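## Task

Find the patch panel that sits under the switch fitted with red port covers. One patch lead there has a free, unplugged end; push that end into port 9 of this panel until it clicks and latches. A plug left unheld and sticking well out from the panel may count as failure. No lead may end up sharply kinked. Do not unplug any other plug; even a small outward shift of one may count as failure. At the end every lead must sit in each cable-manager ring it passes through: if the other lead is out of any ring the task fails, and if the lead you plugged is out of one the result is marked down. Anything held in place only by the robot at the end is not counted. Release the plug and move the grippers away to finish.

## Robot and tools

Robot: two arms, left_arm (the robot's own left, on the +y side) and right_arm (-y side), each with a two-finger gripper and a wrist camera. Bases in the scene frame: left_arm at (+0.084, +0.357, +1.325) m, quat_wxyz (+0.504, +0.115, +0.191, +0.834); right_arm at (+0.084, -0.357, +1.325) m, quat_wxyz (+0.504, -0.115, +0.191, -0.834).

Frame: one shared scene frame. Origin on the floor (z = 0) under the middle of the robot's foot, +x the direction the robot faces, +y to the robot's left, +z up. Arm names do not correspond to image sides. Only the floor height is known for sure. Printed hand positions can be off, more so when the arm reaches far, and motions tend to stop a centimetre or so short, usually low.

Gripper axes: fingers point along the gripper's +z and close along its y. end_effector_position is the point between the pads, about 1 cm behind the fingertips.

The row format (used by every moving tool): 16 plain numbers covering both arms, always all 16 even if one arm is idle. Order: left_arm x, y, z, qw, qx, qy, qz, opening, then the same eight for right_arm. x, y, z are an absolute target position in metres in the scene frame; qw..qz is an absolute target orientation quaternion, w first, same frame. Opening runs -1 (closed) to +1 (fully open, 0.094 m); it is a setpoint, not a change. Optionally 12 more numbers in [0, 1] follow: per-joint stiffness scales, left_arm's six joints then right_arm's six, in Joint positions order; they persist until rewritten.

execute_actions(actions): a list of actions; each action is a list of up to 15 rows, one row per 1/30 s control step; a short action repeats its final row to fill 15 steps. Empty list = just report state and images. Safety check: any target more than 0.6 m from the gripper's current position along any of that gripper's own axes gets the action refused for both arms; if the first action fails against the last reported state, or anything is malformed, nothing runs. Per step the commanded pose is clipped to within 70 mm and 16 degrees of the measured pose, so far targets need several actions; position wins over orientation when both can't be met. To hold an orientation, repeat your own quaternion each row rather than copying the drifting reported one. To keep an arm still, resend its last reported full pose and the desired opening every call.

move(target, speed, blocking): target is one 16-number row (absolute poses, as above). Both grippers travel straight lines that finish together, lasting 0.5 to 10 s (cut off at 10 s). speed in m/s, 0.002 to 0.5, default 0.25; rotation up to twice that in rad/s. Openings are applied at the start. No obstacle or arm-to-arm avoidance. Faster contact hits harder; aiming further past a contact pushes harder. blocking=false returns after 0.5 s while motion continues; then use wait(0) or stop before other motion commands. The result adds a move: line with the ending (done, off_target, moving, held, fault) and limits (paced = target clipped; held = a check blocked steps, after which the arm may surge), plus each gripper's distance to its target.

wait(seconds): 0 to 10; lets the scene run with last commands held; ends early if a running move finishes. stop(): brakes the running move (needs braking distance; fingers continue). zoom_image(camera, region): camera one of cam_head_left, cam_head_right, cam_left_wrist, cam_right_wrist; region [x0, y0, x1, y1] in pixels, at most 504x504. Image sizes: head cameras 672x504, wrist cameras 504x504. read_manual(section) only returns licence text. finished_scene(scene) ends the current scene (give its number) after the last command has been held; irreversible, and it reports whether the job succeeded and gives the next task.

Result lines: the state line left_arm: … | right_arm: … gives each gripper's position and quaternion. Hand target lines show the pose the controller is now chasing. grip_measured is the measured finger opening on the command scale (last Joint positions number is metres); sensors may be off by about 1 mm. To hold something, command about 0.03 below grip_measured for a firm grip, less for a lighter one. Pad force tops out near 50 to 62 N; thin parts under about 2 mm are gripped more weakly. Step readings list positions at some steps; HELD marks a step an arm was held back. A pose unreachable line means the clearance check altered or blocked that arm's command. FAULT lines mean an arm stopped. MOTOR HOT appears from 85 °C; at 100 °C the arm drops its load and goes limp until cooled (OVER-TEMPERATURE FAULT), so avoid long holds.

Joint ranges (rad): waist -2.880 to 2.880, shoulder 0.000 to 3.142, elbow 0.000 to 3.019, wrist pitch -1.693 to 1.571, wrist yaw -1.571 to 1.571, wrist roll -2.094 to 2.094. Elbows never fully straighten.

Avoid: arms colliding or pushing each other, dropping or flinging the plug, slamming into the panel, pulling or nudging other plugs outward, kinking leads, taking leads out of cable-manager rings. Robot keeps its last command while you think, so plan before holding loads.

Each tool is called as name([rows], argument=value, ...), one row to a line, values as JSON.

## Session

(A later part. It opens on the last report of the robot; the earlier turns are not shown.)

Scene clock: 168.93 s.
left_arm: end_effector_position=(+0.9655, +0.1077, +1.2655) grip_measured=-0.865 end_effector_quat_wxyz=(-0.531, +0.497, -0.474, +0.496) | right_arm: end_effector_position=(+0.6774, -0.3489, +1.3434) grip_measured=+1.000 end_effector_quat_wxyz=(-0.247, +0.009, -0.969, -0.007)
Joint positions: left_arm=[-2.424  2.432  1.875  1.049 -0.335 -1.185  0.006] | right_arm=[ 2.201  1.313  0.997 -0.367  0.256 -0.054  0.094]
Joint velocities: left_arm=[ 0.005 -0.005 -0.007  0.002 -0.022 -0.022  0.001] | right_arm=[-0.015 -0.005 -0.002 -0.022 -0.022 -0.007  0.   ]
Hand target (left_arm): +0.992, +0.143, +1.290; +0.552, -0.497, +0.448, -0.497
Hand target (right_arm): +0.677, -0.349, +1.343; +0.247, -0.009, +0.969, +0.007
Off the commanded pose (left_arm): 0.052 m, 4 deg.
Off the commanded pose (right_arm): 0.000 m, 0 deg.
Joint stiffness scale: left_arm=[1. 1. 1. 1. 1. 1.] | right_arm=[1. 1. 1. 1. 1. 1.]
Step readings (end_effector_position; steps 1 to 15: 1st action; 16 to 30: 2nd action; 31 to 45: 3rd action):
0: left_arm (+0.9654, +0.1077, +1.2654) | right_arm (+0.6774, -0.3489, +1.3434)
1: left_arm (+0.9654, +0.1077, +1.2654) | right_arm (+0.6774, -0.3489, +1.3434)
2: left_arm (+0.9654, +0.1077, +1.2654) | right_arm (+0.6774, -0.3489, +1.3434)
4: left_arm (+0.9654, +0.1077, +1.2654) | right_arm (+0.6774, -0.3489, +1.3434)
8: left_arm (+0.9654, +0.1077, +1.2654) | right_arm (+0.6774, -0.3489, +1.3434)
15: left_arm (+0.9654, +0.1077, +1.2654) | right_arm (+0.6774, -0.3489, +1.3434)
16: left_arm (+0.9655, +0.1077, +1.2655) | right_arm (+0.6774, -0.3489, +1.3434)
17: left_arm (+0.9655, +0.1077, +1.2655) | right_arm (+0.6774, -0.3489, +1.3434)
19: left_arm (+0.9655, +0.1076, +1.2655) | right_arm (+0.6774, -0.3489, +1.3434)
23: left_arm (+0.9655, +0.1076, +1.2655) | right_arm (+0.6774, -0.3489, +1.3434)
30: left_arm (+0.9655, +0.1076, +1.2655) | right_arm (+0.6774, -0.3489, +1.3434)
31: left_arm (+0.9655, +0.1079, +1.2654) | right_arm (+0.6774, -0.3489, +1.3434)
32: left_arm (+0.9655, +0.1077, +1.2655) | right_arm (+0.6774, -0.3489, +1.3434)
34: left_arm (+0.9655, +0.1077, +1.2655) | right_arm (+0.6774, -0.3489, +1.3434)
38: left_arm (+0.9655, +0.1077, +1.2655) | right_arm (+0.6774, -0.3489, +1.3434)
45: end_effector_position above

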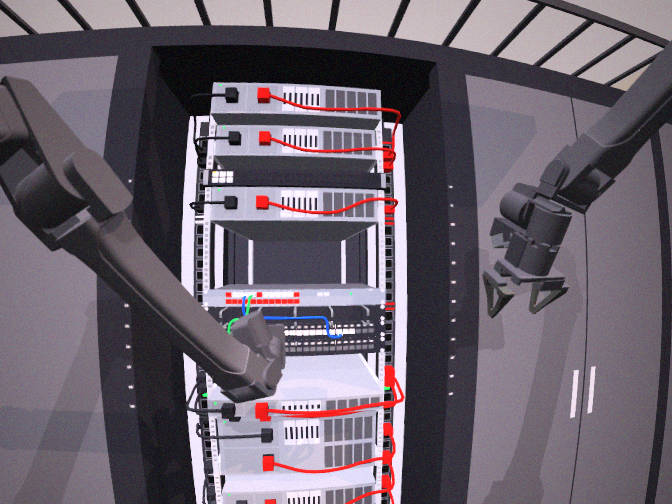

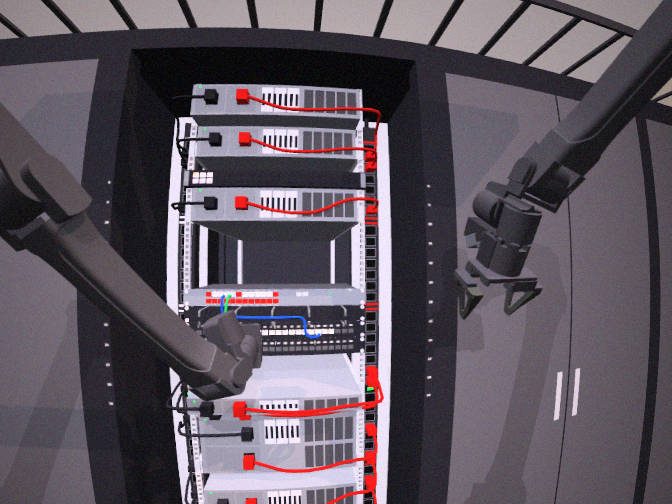

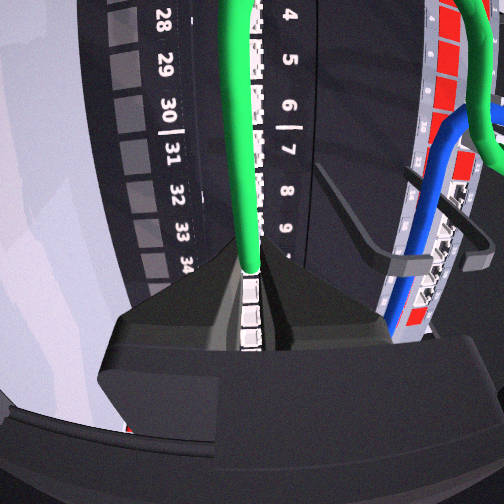

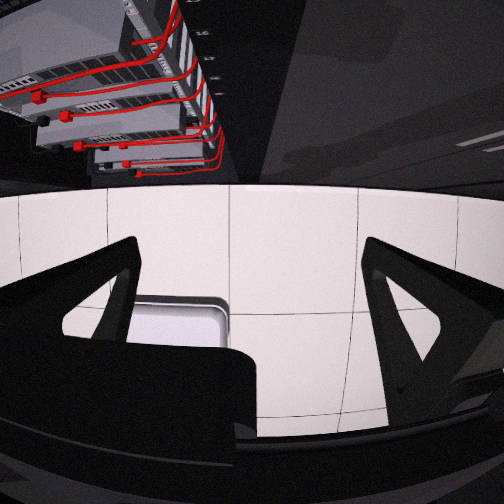

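execute_actions([
  [[0.998,0.137,1.2865,0.5523,-0.4971,0.4477,-0.4973,-0.89,0.6774,-0.3489,1.3434,0.247,-0.009,0.969,0.007,1]],
  [[0.998,0.137,1.285,0.5523,-0.4971,0.4477,-0.4973,-0.89,0.6774,-0.3489,1.3434,0.247,-0.009,0.969,0.007,1]],
  [[0.998,0.137,1.2835,0.5523,-0.4971,0.4477,-0.4973,-0.89,0.6774,-0.3489,1.3434,0.247,-0.009,0.969,0.007,1]],
])

zoom_image(camera="cam_left_wrist", region=[190,150,330,290])

Scene clock: 170.97 s.
left_arm: end_effector_position=(+0.9655, +0.1077, +1.2655) grip_measured=-0.865 end_effector_quat_wxyz=(-0.531, +0.497, -0.474, +0.496) | right_arm: end_effector_position=(+0.6774, -0.3489, +1.3434) grip_measured=+1.000 end_effector_quat_wxyz=(-0.247, +0.009, -0.969, -0.007)
Joint positions: left_arm=[-2.424  2.432  1.875  1.049 -0.335 -1.185  0.006] | right_arm=[ 2.201  1.313  0.997 -0.367  0.256 -0.054  0.094]
Joint velocities: left_arm=[-0.015 -0.015 -0.022 -0.017 -0.007 -0.051 -0.   ] | right_arm=[-0.005 -0.005 -0.007 -0.002 -0.037 -0.007  0.   ]
Hand target (left_arm): +0.992, +0.139, +1.285; +0.552, -0.497, +0.448, -0.497
Hand target (right_arm): +0.677, -0.349, +1.343; +0.247, -0.009, +0.969, +0.007
Off the commanded pose (left_arm): 0.047 m, 4 deg.
Off the commanded pose (right_arm): 0.000 m, 0 deg.
Joint stiffness scale: left_arm=[1. 1. 1. 1. 1. 1.] | right_arm=[1. 1. 1. 1. 1. 1.]
Step readings (end_effector_position; steps 1 to 15: 1st action; 16 to 30: 2nd action; 31 to 45: 3rd action):
0: left_arm (+0.9655, +0.1077, +1.2655) | right_arm (+0.6774, -0.3489, +1.3434)
1: left_arm (+0.9655, +0.1077, +1.2655) | right_arm (+0.6774, -0.3489, +1.3434)
2: left_arm (+0.9655, +0.1077, +1.2655) | right_arm (+0.6774, -0.3489, +1.3434)
4: left_arm (+0.9655, +0.1077, +1.2655) | right_arm (+0.6774, -0.3489, +1.3434)
8: left_arm (+0.9655, +0.1077, +1.2655) | right_arm (+0.6774, -0.3489, +1.3434)
15: left_arm (+0.9655, +0.1077, +1.2655) | right_arm (+0.6774, -0.3489, +1.3434)
16: left_arm (+0.9655, +0.1077, +1.2655) | right_arm (+0.6774, -0.3489, +1.3434)
17: left_arm (+0.9655, +0.1077, +1.2655) | right_arm (+0.6774, -0.3489, +1.3434)
19: left_arm (+0.9655, +0.1077, +1.2655) | right_arm (+0.6774, -0.3489, +1.3434)
23: left_arm (+0.9655, +0.1077, +1.2655) | right_arm (+0.6774, -0.3489, +1.3434)
30: left_arm (+0.9655, +0.1077, +1.2655) | right_arm (+0.6774, -0.3489, +1.3434)
31: left_arm (+0.9655, +0.1077, +1.2655) | right_arm (+0.6774, -0.3489, +1.3434)
32: left_arm (+0.9655, +0.1077, +1.2655) | right_arm (+0.6774, -0.3489, +1.3434)
34: left_arm (+0.9655, +0.1077, +1.2655) | right_arm (+0.6774, -0.3489, +1.3434)
38: left_arm (+0.9655, +0.1077, +1.2655) | right_arm (+0.6774, -0.3489, +1.3434)
45: end_effector_position above

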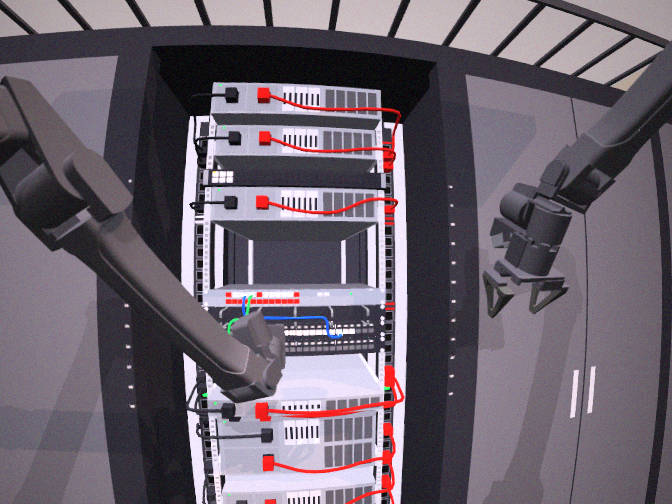

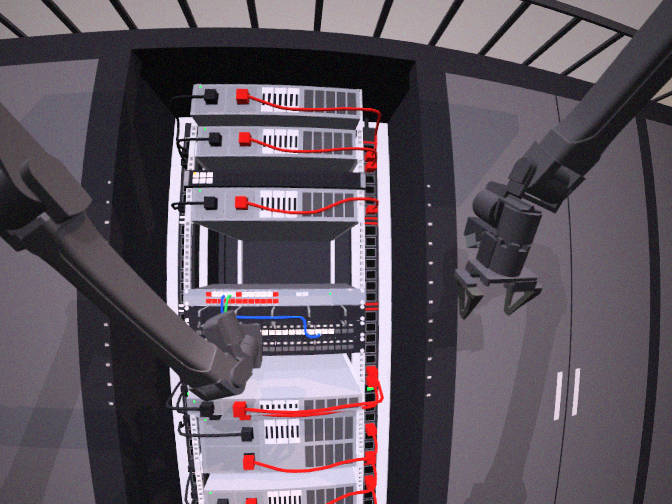

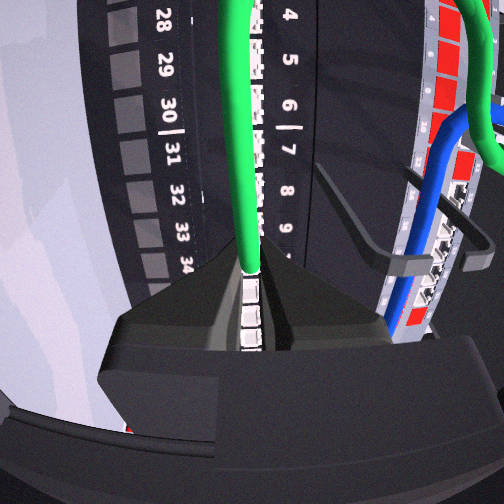

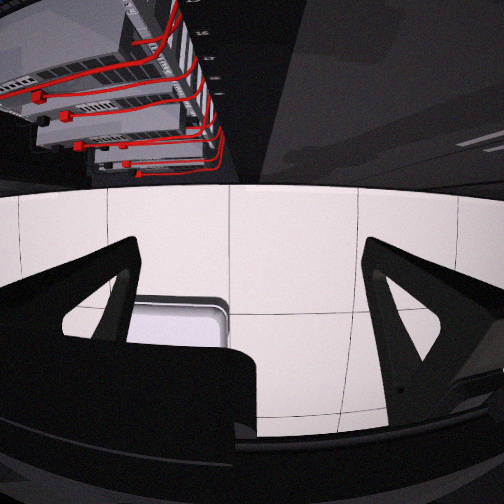

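Region (190, 150, 330, 290) of cam_left_wrist's 504x504 image, scaled by 3.600, with more detail than that image has.

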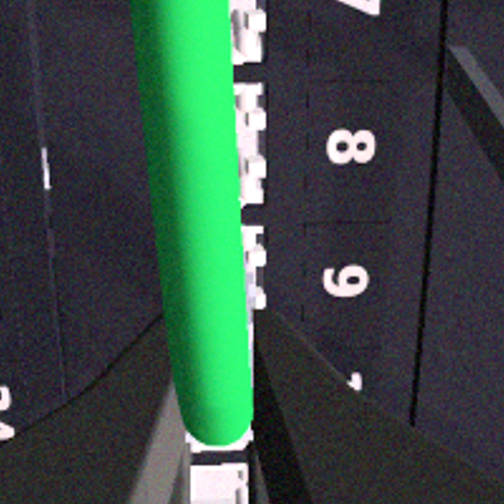

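execute_actions([
  [[0.998,0.137,1.281,0.5457,-0.5044,0.4542,-0.4914,-0.89,0.6774,-0.3489,1.3434,0.247,-0.009,0.969,0.007,1]],
  [[0.998,0.137,1.278,0.539,-0.5116,0.4606,-0.4854,-0.89,0.6774,-0.3489,1.3434,0.247,-0.009,0.969,0.007,1]],
])

zoom_image(camera="cam_left_wrist", region=[190,150,330,290])

Scene clock: 172.13 s.
left_arm: end_effector_position=(+0.9659, +0.1088, +1.2630) grip_measured=-0.865 end_effector_quat_wxyz=(-0.528, +0.505, -0.473, +0.493) | right_arm: end_effector_position=(+0.6774, -0.3489, +1.3434) grip_measured=+1.000 end_effector_quat_wxyz=(-0.247, +0.009, -0.969, -0.007)
Joint positions: left_arm=[-2.424  2.431  1.875  1.038 -0.347 -1.197  0.006] | right_arm=[ 2.201  1.313  0.997 -0.367  0.256 -0.054  0.094]
Joint velocities: left_arm=[-0.005  0.005  0.002  0.002  0.007  0.007  0.001] | right_arm=[-0.005 -0.005  0.002  0.002 -0.066  0.022  0.   ]
Hand target (left_arm): +0.992, +0.139, +1.280; +0.539, -0.511, +0.461, -0.486
Hand target (right_arm): +0.677, -0.349, +1.343; +0.247, -0.009, +0.969, +0.007
Off the commanded pose (left_arm): 0.045 m, 2 deg.
Off the commanded pose (right_arm): 0.000 m, 0 deg.
Joint stiffness scale: left_arm=[1. 1. 1. 1. 1. 1.] | right_arm=[1. 1. 1. 1. 1. 1.]
Step readings (end_effector_position; steps 1 to 15: 1st action; 16 to 30: 2nd action):
0: left_arm (+0.9655, +0.1077, +1.2655) | right_arm (+0.6774, -0.3489, +1.3434)
1: left_arm (+0.9655, +0.1079, +1.2652) | right_arm (+0.6774, -0.3489, +1.3434)
2: left_arm (+0.9657, +0.1079, +1.2645) | right_arm (+0.6774, -0.3489, +1.3434)
4: left_arm (+0.9657, +0.1081, +1.2643) | right_arm (+0.6774, -0.3489, +1.3434)
8: left_arm (+0.9657, +0.1081, +1.2643) | right_arm (+0.6774, -0.3489, +1.3434)
15: left_arm (+0.9657, +0.1081, +1.2643) | right_arm (+0.6774, -0.3489, +1.3434)
16: left_arm (+0.9657, +0.1083, +1.2633) | right_arm (+0.6774, -0.3489, +1.3434)
17: left_arm (+0.9658, +0.1086, +1.2629) | right_arm (+0.6774, -0.3489, +1.3434)
19: left_arm (+0.9659, +0.1088, +1.2630) | right_arm (+0.6774, -0.3489, +1.3434)
23: left_arm (+0.9659, +0.1088, +1.2630) | right_arm (+0.6774, -0.3489, +1.3434)
30: end_effector_position above

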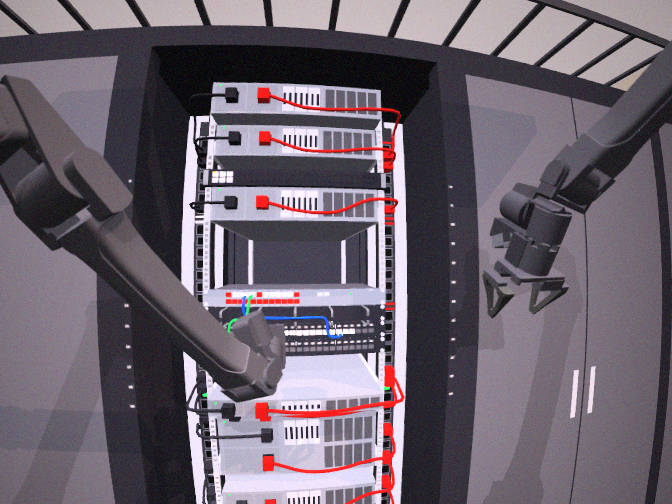

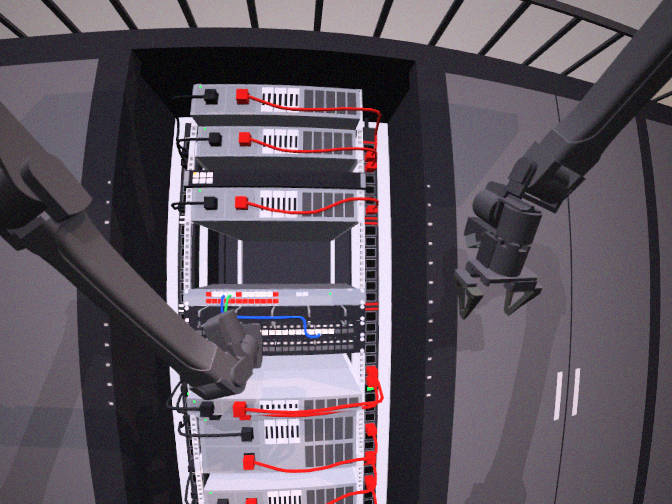

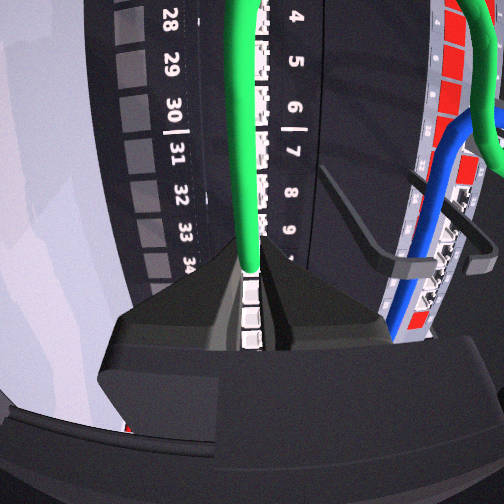

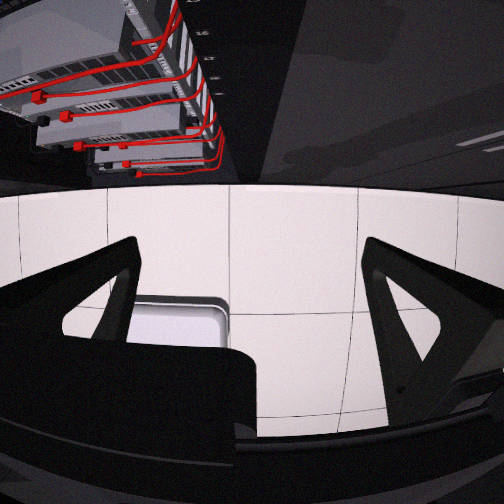

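Region (190, 150, 330, 290) of cam_left_wrist's 504x504 image, scaled by 3.600, with more detail than that image has.

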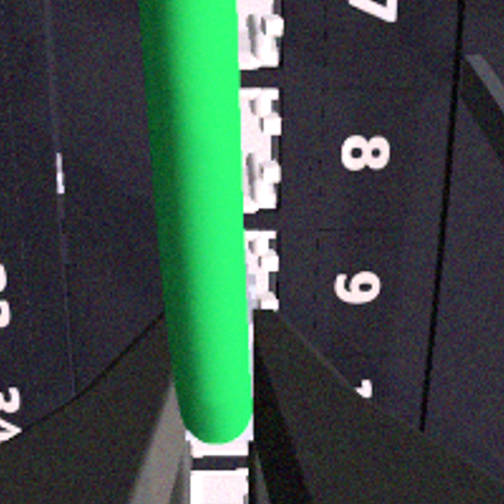

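execute_actions([
  [[1.001,0.137,1.279,0.539,-0.5116,0.4606,-0.4854,-0.89,0.6774,-0.3489,1.3434,0.247,-0.009,0.969,0.007,1]],
  [[1.004,0.137,1.28,0.539,-0.5116,0.4606,-0.4854,-0.89,0.6774,-0.3489,1.3434,0.247,-0.009,0.969,0.007,1]],
  [[1.007,0.137,1.28,0.539,-0.5116,0.4606,-0.4854,-0.89,0.6774,-0.3489,1.3434,0.247,-0.009,0.969,0.007,1]],
])

zoom_image(camera="cam_left_wrist", region=[190,150,330,290])

Scene clock: 173.87 s.
left_arm: end_effector_position=(+0.9661, +0.1089, +1.2628) grip_measured=-0.865 end_effector_quat_wxyz=(-0.527, +0.506, -0.473, +0.493) | right_arm: end_effector_position=(+0.6774, -0.3489, +1.3434) grip_measured=+1.000 end_effector_quat_wxyz=(-0.247, +0.009, -0.969, -0.007)
Joint positions: left_arm=[-2.424  2.43   1.875  1.036 -0.348 -1.199  0.006] | right_arm=[ 2.201  1.313  0.997 -0.367  0.256 -0.054  0.094]
Joint velocities: left_arm=[-0.015 -0.005 -0.002 -0.002 -0.095  0.022  0.001] | right_arm=[-0.005 -0.005 -0.012  0.002 -0.007 -0.051  0.   ]
Hand target (left_arm): +0.998, +0.140, +1.283; +0.539, -0.511, +0.460, -0.486
Hand target (right_arm): +0.677, -0.349, +1.343; +0.247, -0.009, +0.969, +0.007
Off the commanded pose (left_arm): 0.053 m, 2 deg.
Off the commanded pose (right_arm): 0.000 m, 0 deg.
Joint stiffness scale: left_arm=[1. 1. 1. 1. 1. 1.] | right_arm=[1. 1. 1. 1. 1. 1.]
Step readings (end_effector_position; steps 1 to 15: 1st action; 16 to 30: 2nd action; 31 to 45: 3rd action):
0: left_arm (+0.9659, +0.1088, +1.2630) | right_arm (+0.6774, -0.3489, +1.3434)
1: left_arm (+0.9659, +0.1088, +1.2629) | right_arm (+0.6774, -0.3489, +1.3434)
2: left_arm (+0.9659, +0.1088, +1.2629) | right_arm (+0.6774, -0.3489, +1.3434)
4: left_arm (+0.9659, +0.1088, +1.2629) | right_arm (+0.6774, -0.3489, +1.3434)
8: left_arm (+0.9659, +0.1088, +1.2629) | right_arm (+0.6774, -0.3489, +1.3434)
15: left_arm (+0.9659, +0.1088, +1.2629) | right_arm (+0.6774, -0.3489, +1.3434)
16: left_arm (+0.9659, +0.1088, +1.2628) | right_arm (+0.6774, -0.3489, +1.3434)
17: left_arm (+0.9660, +0.1089, +1.2630) | right_arm (+0.6774, -0.3489, +1.3434)
19: left_arm (+0.9660, +0.1089, +1.2629) | right_arm (+0.6774, -0.3489, +1.3434)
23: left_arm (+0.9660, +0.1089, +1.2629) | right_arm (+0.6774, -0.3489, +1.3434)
30: left_arm (+0.9660, +0.1089, +1.2629) | right_arm (+0.6774, -0.3489, +1.3434)
31: left_arm (+0.9660, +0.1089, +1.2629) | right_arm (+0.6774, -0.3489, +1.3434)
32: left_arm (+0.9661, +0.1089, +1.2628) | right_arm (+0.6774, -0.3489, +1.3434)
34: left_arm (+0.9661, +0.1089, +1.2628) | right_arm (+0.6774, -0.3489, +1.3434)
38: left_arm (+0.9661, +0.1089, +1.2628) | right_arm (+0.6774, -0.3489, +1.3434)
45: end_effector_position above

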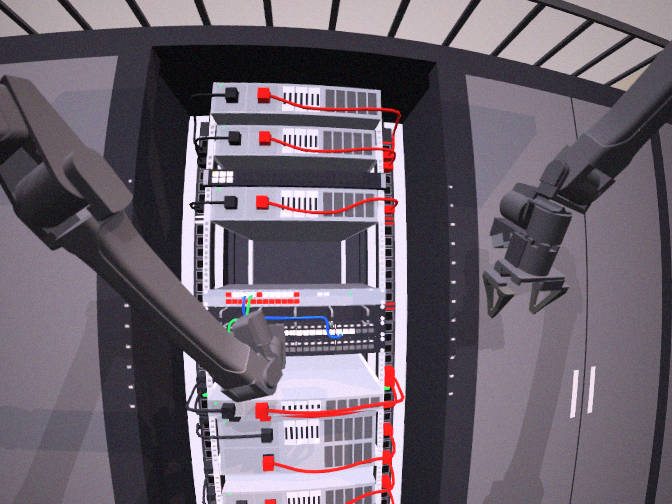

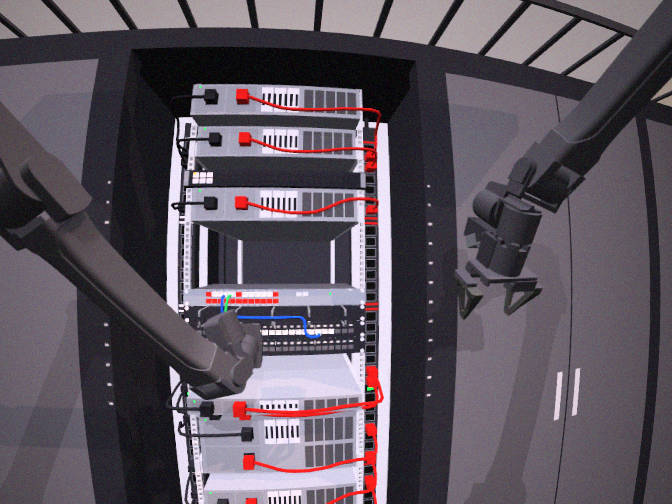

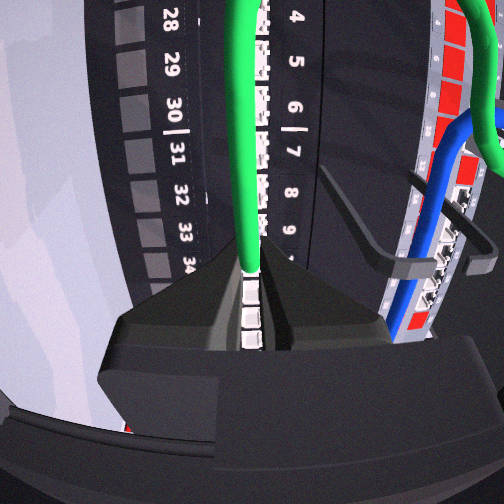

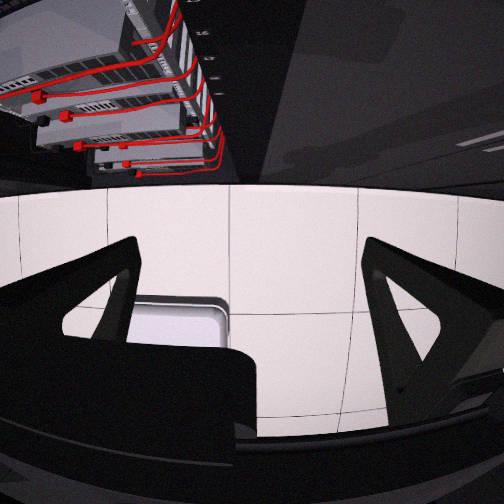

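Region (190, 150, 330, 290) of cam_left_wrist's 504x504 image, scaled by 3.600, with more detail than that image has.

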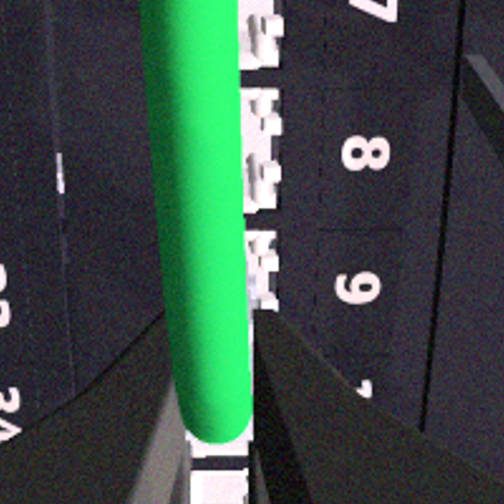

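execute_actions([
  [[0.998,0.137,1.28,0.539,-0.5116,0.4606,-0.4854,-0.89,0.68,-0.30,1.33,0.40,0.15,0.88,0.2,1]],
  [[0.998,0.137,1.28,0.539,-0.5116,0.4606,-0.4854,-0.89,0.70,-0.25,1.32,0.45,0.3,0.75,0.38,1]],
  [[0.998,0.137,1.28,0.539,-0.5116,0.4606,-0.4854,-0.89,0.73,-0.2,1.30,0.4545,0.4545,0.5415,0.5415,1]],
  [[0.998,0.137,1.28,0.539,-0.5116,0.4606,-0.4854,-0.89,0.77,-0.15,1.29,0.4545,0.4545,0.5415,0.5415,1]],
  [[0.998,0.137,1.28,0.539,-0.5116,0.4606,-0.4854,-0.89,0.81,-0.11,1.29,0.4545,0.4545,0.5415,0.5415,1]],
  [[0.998,0.137,1.28,0.539,-0.5116,0.4606,-0.4854,-0.89,0.85,-0.07,1.29,0.4545,0.4545,0.5415,0.5415,1]],
  [[0.998,0.137,1.28,0.539,-0.5116,0.4606,-0.4854,-0.89,0.85,-0.07,1.29,0.4545,0.4545,0.5415,0.5415,1]],
])

Scene clock: 177.90 s.
left_arm: end_effector_position=(+0.9661, +0.1091, +1.2631) grip_measured=-0.865 end_effector_quat_wxyz=(-0.527, +0.506, -0.473, +0.493) | right_arm: end_effector_position=(+0.8439, -0.0757, +1.2996) grip_measured=+1.000 end_effector_quat_wxyz=(+0.454, +0.456, +0.538, +0.545)
Joint positions: left_arm=[-2.424  2.43   1.875  1.036 -0.349 -1.199  0.006] | right_arm=[2.493 2.174 1.361 1.178 0.199 1.217 0.094]
Joint velocities: left_arm=[-0.005  0.005  0.012  0.012  0.037  0.022  0.001] | right_arm=[ 0.005 -0.015 -0.002  0.022 -0.037 -0.051  0.   ]
Hand target (left_arm): +0.992, +0.139, +1.282; +0.539, -0.511, +0.460, -0.486
Hand target (right_arm): +0.849, -0.070, +1.290; +0.455, +0.455, +0.542, +0.542
Off the commanded pose (left_arm): 0.046 m, 2 deg.
Off the commanded pose (right_arm): 0.013 m, 1 deg.
Joint stiffness scale: left_arm=[1. 1. 1. 1. 1. 1.] | right_arm=[1. 1. 1. 1. 1. 1.]
Step readings (end_effector_position; steps 1 to 15: 1st action; 16 to 30: 2nd action; 31 to 45: 3rd action; 46 to 60: 4th action; 61 to 75: 5th action; 76 to 90: 6th action; 91 to 105: 7th action):
0: left_arm (+0.9661, +0.1089, +1.2628) | right_arm (+0.6774, -0.3489, +1.3434)
1: left_arm (+0.9661, +0.1090, +1.2631) | right_arm (+0.6800, -0.3413, +1.3436)
2: left_arm (+0.9661, +0.1091, +1.2631) | right_arm (+0.6849, -0.3307, +1.3459)
4: left_arm (+0.9661, +0.1091, +1.2631) | right_arm (+0.6868, -0.3090, +1.3473)
8: left_arm (+0.9661, +0.1091, +1.2631) | right_arm (+0.6766, -0.2952, +1.3420)
15: left_arm (+0.9661, +0.1091, +1.2631) | right_arm (+0.6808, -0.2947, +1.3383)
16: left_arm (+0.9661, +0.1091, +1.2631) | right_arm (+0.6847, -0.2915, +1.3416)
17: left_arm (+0.9661, +0.1091, +1.2631) | right_arm (+0.6915, -0.2858, +1.3465)
19: left_arm (+0.9661, +0.1091, +1.2631) | right_arm (+0.7019, -0.2704, +1.3502)
23: left_arm (+0.9661, +0.1091, +1.2631) | right_arm (+0.7054, -0.2530, +1.3332)
30: left_arm (+0.9661, +0.1091, +1.2631) | right_arm (+0.6999, -0.2507, +1.3160)
31: left_arm (+0.9661, +0.1091, +1.2631) | right_arm (+0.7031, -0.2511, +1.3183)
32: left_arm (+0.9661, +0.1091, +1.2631) | right_arm (+0.7102, -0.2497, +1.3229)
34: left_arm (+0.9661, +0.1091, +1.2631) | right_arm (+0.7221, -0.2337, +1.3223)
38: left_arm (+0.9661, +0.1091, +1.2631) | right_arm (+0.7230, -0.1996, +1.3017)
45: left_arm (+0.9661, +0.1091, +1.2631) | right_arm (+0.7123, -0.1956, +1.2797)
46: left_arm (+0.9661, +0.1091, +1.2631) | right_arm (+0.7169, -0.1977, +1.2814)
47: left_arm (+0.9661, +0.1091, +1.2631) | right_arm (+0.7261, -0.1962, +1.2830)
49: left_arm (+0.9661, +0.1091, +1.2631) | right_arm (+0.7482, -0.1809, +1.2905)
53: left_arm (+0.9661, +0.1091, +1.2631) | right_arm (+0.7705, -0.1544, +1.3068)
60: left_arm (+0.9661, +0.1091, +1.2631) | right_arm (+0.7697, -0.1499, +1.3063)
61: left_arm (+0.9661, +0.1091, +1.2631) | right_arm (+0.7722, -0.1504, +1.3037)
62: left_arm (+0.9661, +0.1091, +1.2631) | right_arm (+0.7790, -0.1479, +1.3004)
64: left_arm (+0.9661, +0.1091, +1.2631) | right_arm (+0.7942, -0.1364, +1.2977)
68: left_arm (+0.9661, +0.1091, +1.2631) | right_arm (+0.8062, -0.1192, +1.2996)
75: left_arm (+0.9661, +0.1091, +1.2631) | right_arm (+0.8054, -0.1162, +1.2999)
76: left_arm (+0.9661, +0.1091, +1.2631) | right_arm (+0.8080, -0.1156, +1.2981)
77: left_arm (+0.9661, +0.1091, +1.2631) | right_arm (+0.8156, -0.1127, +1.2955)
79: left_arm (+0.9661, +0.1091, +1.2631) | right_arm (+0.8323, -0.1001, +1.2950)
83: left_arm (+0.9661, +0.1091, +1.2631) | right_arm (+0.8453, -0.0810, +1.2997)
90: left_arm (+0.9661, +0.1091, +1.2631) | right_arm (+0.8439, -0.0759, +1.3000)
91: left_arm (+0.9661, +0.1091, +1.2631) | right_arm (+0.8439, -0.0759, +1.2999)
92: left_arm (+0.9661, +0.1091, +1.2631) | right_arm (+0.8439, -0.0758, +1.2998)
94: left_arm (+0.9661, +0.1091, +1.2631) | right_arm (+0.8439, -0.0758, +1.2997)
98: left_arm (+0.9661, +0.1091, +1.2631) | right_arm (+0.8439, -0.0757, +1.2996)
105: end_effector_position above

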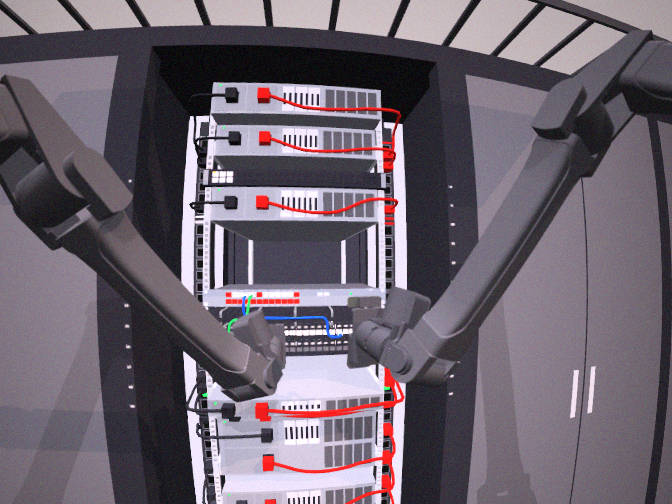

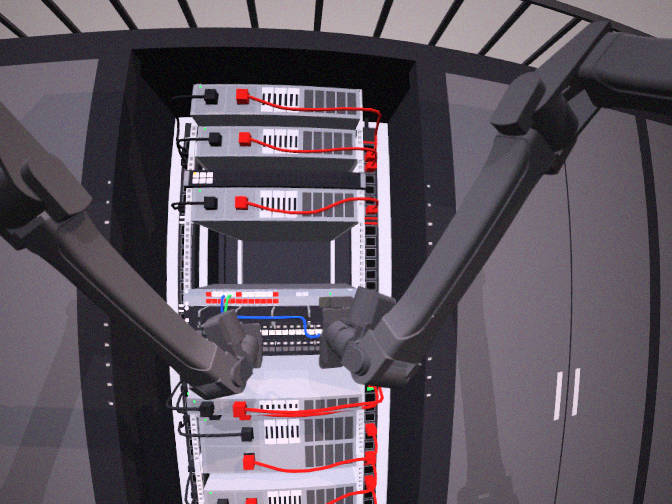

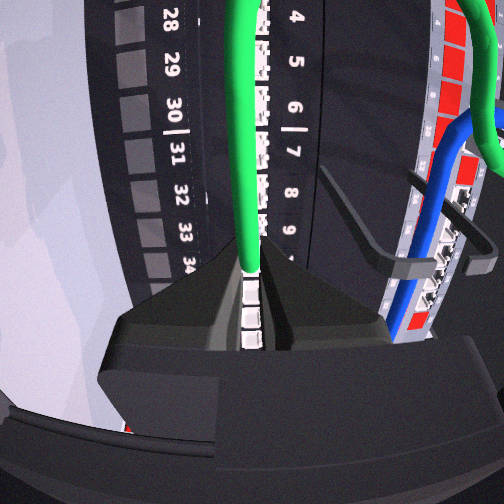

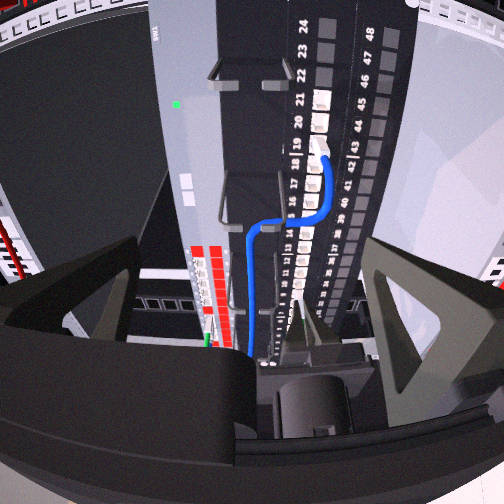

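zoom_image(camera="cam_right_wrist", region=[265,260,335,330])

zoom_image(camera="cam_right_wrist", region=[280,90,370,200])

Region (265, 260, 335, 330) of cam_right_wrist's 504x504 image, scaled by 7.200, with more detail than that image has.

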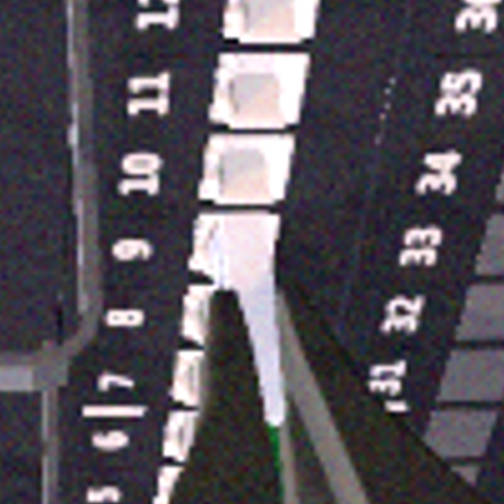

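Region (280, 90, 370, 200) of cam_right_wrist's 504x504 image, scaled by 4.582, with more detail than that image has; it fills the left 412 columns of this view, and the rest is white.

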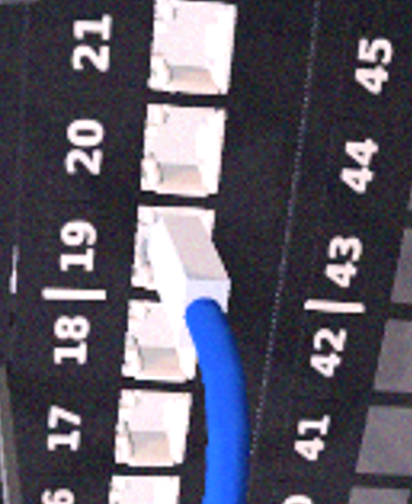

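execute_actions([
  [[0.985,0.137,1.283,0.539,-0.5116,0.4606,-0.4854,-0.89,0.86,-0.05,1.27,0.4545,0.4545,0.5415,0.5415,1]],
  [[0.985,0.137,1.288,0.5523,-0.4971,0.4477,-0.4973,-0.89,0.87,-0.035,1.26,0.4545,0.4545,0.5415,0.5415,1]],
  [[0.985,0.139,1.288,0.5523,-0.4971,0.4477,-0.4973,-0.89,0.87,-0.035,1.26,0.4545,0.4545,0.5415,0.5415,1]],
])

Scene clock: 179.93 s.
left_arm: end_effector_position=(+0.9660, +0.1081, +1.2652) grip_measured=-0.865 end_effector_quat_wxyz=(-0.528, +0.502, -0.474, +0.495) | right_arm: end_effector_position=(+0.8652, -0.0467, +1.2670) grip_measured=+1.000 end_effector_quat_wxyz=(+0.455, +0.457, +0.539, +0.542)
Joint positions: left_arm=[-2.424  2.428  1.873  1.039 -0.341 -1.194  0.006] | right_arm=[2.504 2.295 1.514 1.142 0.215 1.21  0.094]
Joint velocities: left_arm=[ 0.005 -0.015  0.017  0.002 -0.037 -0.007  0.   ] | right_arm=[ 0.005 -0.005  0.002  0.002  0.051 -0.051  0.   ]
Hand target (left_arm): +0.983, +0.139, +1.288; +0.552, -0.497, +0.448, -0.497
Hand target (right_arm): +0.869, -0.035, +1.260; +0.455, +0.454, +0.542, +0.542
Off the commanded pose (left_arm): 0.043 m, 4 deg.
Off the commanded pose (right_arm): 0.015 m, 0 deg.
Joint stiffness scale: left_arm=[1. 1. 1. 1. 1. 1.] | right_arm=[1. 1. 1. 1. 1. 1.]
Step readings (end_effector_position; steps 1 to 15: 1st action; 16 to 30: 2nd action; 31 to 45: 3rd action):
0: left_arm (+0.9661, +0.1091, +1.2631) | right_arm (+0.8439, -0.0757, +1.2996)
1: left_arm (+0.9659, +0.1090, +1.2634) | right_arm (+0.8450, -0.0757, +1.2983)
2: left_arm (+0.9660, +0.1091, +1.2639) | right_arm (+0.8489, -0.0743, +1.2977)
4: left_arm (+0.9660, +0.1091, +1.2639) | right_arm (+0.8558, -0.0698, +1.2930)
8: left_arm (+0.9660, +0.1091, +1.2639) | right_arm (+0.8551, -0.0636, +1.2767)
15: left_arm (+0.9660, +0.1091, +1.2639) | right_arm (+0.8524, -0.0612, +1.2679)
16: left_arm (+0.9660, +0.1087, +1.2645) | right_arm (+0.8539, -0.0609, +1.2681)
17: left_arm (+0.9660, +0.1082, +1.2652) | right_arm (+0.8572, -0.0596, +1.2678)
19: left_arm (+0.9660, +0.1081, +1.2652) | right_arm (+0.8636, -0.0550, +1.2679)
23: left_arm (+0.9660, +0.1081, +1.2652) | right_arm (+0.8661, -0.0488, +1.2676)
30: left_arm (+0.9660, +0.1081, +1.2652) | right_arm (+0.8652, -0.0467, +1.2670)
31: left_arm (+0.9660, +0.1081, +1.2652) | right_arm (+0.8652, -0.0467, +1.2670)
32: left_arm (+0.9660, +0.1081, +1.2652) | right_arm (+0.8652, -0.0467, +1.2670)
34: left_arm (+0.9660, +0.1081, +1.2652) | right_arm (+0.8652, -0.0467, +1.2670)
38: left_arm (+0.9660, +0.1081, +1.2652) | right_arm (+0.8652, -0.0467, +1.2670)
45: end_effector_position above

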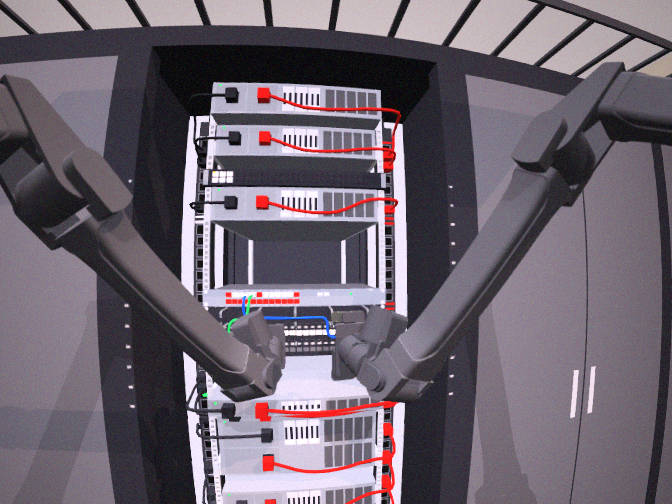

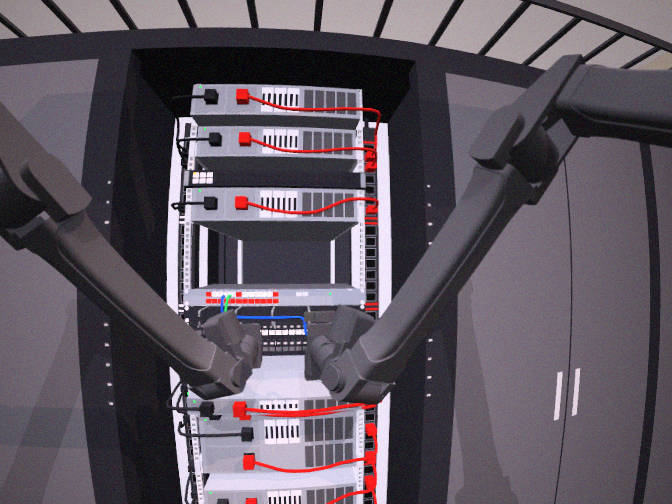

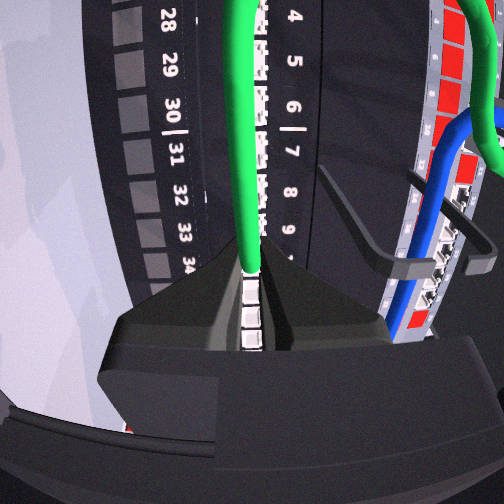

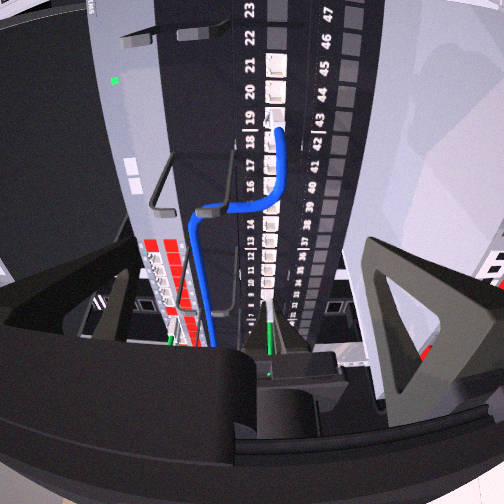

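zoom_image(camera="cam_right_wrist", region=[235,260,305,330])

zoom_image(camera="cam_right_wrist", region=[240,50,320,150])

Region (235, 260, 305, 330) of cam_right_wrist's 504x504 image, scaled by 7.200, with more detail than that image has.

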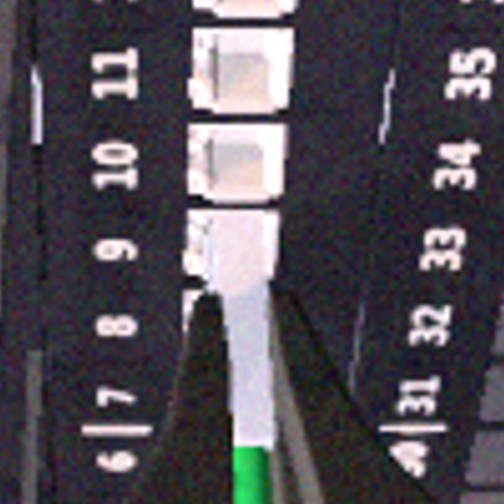

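Region (240, 50, 320, 150) of cam_right_wrist's 504x504 image, scaled by 5.040, with more detail than that image has; it fills the left 403 columns of this view, and the rest is white.

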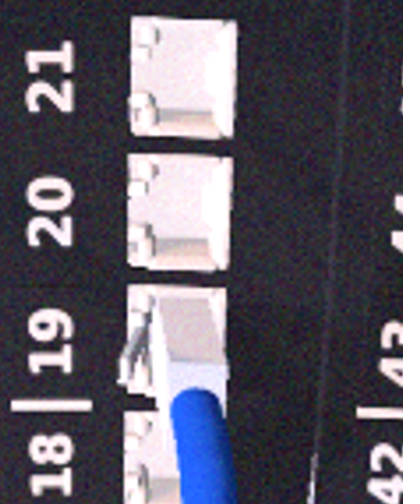

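execute_actions([
  [[0.978,0.139,1.290,0.5523,-0.4971,0.4477,-0.4973,-0.89,0.87,-0.035,1.26,0.4545,0.4545,0.5415,0.5415,1]],
  [[0.976,0.141,1.291,0.5523,-0.4971,0.4477,-0.4973,-0.89,0.87,-0.035,1.26,0.4545,0.4545,0.5415,0.5415,1]],
])

zoom_image(camera="cam_right_wrist", region=[235,260,305,330])

Scene clock: 181.40 s.
left_arm: end_effector_position=(+0.9644, +0.1096, +1.2638) grip_measured=-0.865 end_effector_quat_wxyz=(-0.529, +0.501, -0.473, +0.496) | right_arm: end_effector_position=(+0.8652, -0.0467, +1.2670) grip_measured=+1.000 end_effector_quat_wxyz=(+0.455, +0.457, +0.539, +0.542)
Joint positions: left_arm=[-2.422  2.428  1.866  1.048 -0.337 -1.194  0.006] | right_arm=[2.504 2.295 1.514 1.142 0.215 1.21  0.094]
Joint velocities: left_arm=[ 0.005 -0.005 -0.007 -0.012 -0.051  0.022 -0.   ] | right_arm=[-0.015  0.015  0.007 -0.002  0.037 -0.022  0.   ]
Hand target (left_arm): +0.976, +0.140, +1.290; +0.552, -0.497, +0.448, -0.497
Hand target (right_arm): +0.869, -0.035, +1.260; +0.455, +0.454, +0.542, +0.542
Off the commanded pose (left_arm): 0.043 m, 4 deg.
Off the commanded pose (right_arm): 0.015 m, 0 deg.
Joint stiffness scale: left_arm=[1. 1. 1. 1. 1. 1.] | right_arm=[1. 1. 1. 1. 1. 1.]
Step readings (end_effector_position; steps 1 to 15: 1st action; 16 to 30: 2nd action):
0: left_arm (+0.9660, +0.1081, +1.2652) | right_arm (+0.8652, -0.0467, +1.2670)
1: left_arm (+0.9654, +0.1080, +1.2645) | right_arm (+0.8652, -0.0467, +1.2670)
2: left_arm (+0.9654, +0.1079, +1.2647) | right_arm (+0.8652, -0.0467, +1.2670)
4: left_arm (+0.9655, +0.1082, +1.2647) | right_arm (+0.8652, -0.0467, +1.2670)
8: left_arm (+0.9655, +0.1081, +1.2648) | right_arm (+0.8652, -0.0467, +1.2670)
15: left_arm (+0.9655, +0.1081, +1.2648) | right_arm (+0.8652, -0.0467, +1.2670)
16: left_arm (+0.9652, +0.1080, +1.2643) | right_arm (+0.8652, -0.0467, +1.2670)
17: left_arm (+0.9648, +0.1080, +1.2641) | right_arm (+0.8652, -0.0467, +1.2670)
19: left_arm (+0.9645, +0.1087, +1.2640) | right_arm (+0.8652, -0.0467, +1.2670)
23: left_arm (+0.9644, +0.1096, +1.2637) | right_arm (+0.8652, -0.0467, +1.2670)
30: end_effector_position above

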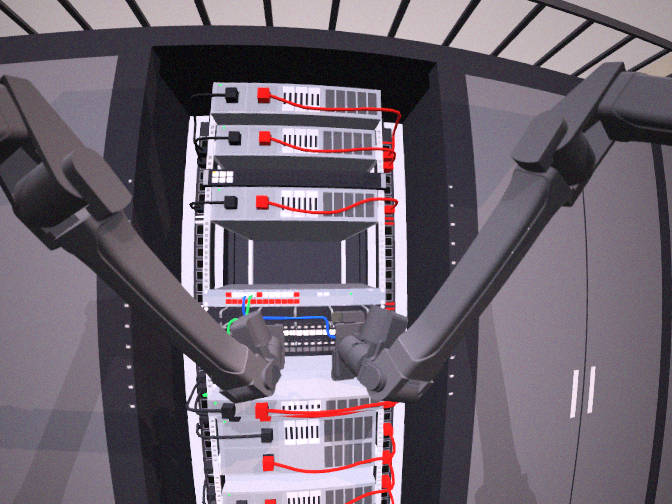

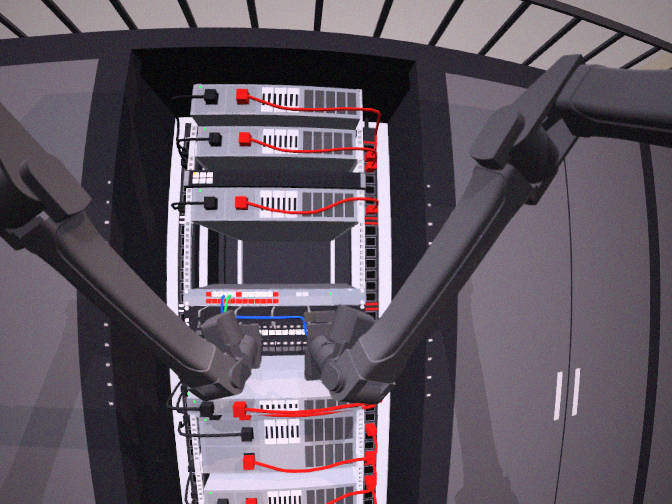

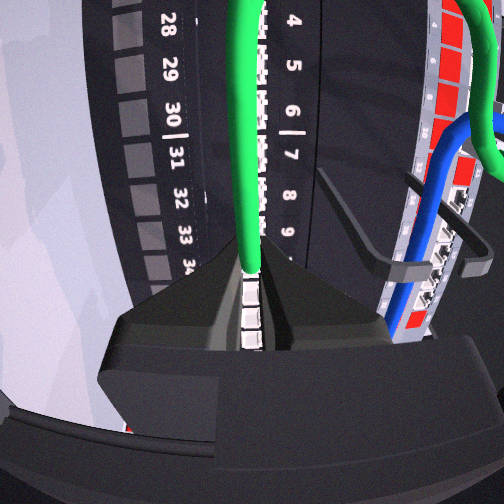

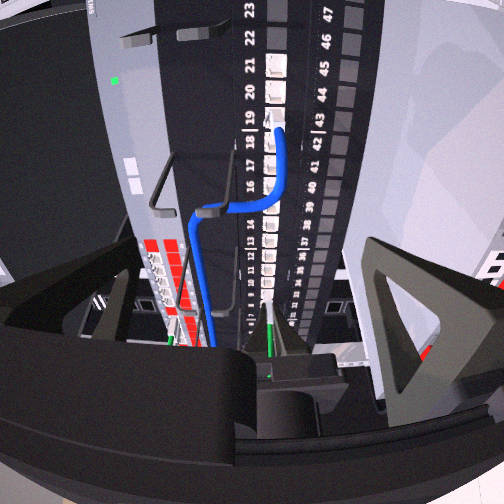

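Region (235, 260, 305, 330) of cam_right_wrist's 504x504 image, scaled by 7.200, with more detail than that image has.

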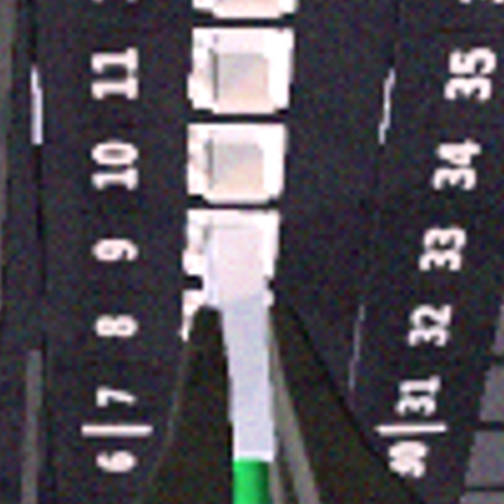

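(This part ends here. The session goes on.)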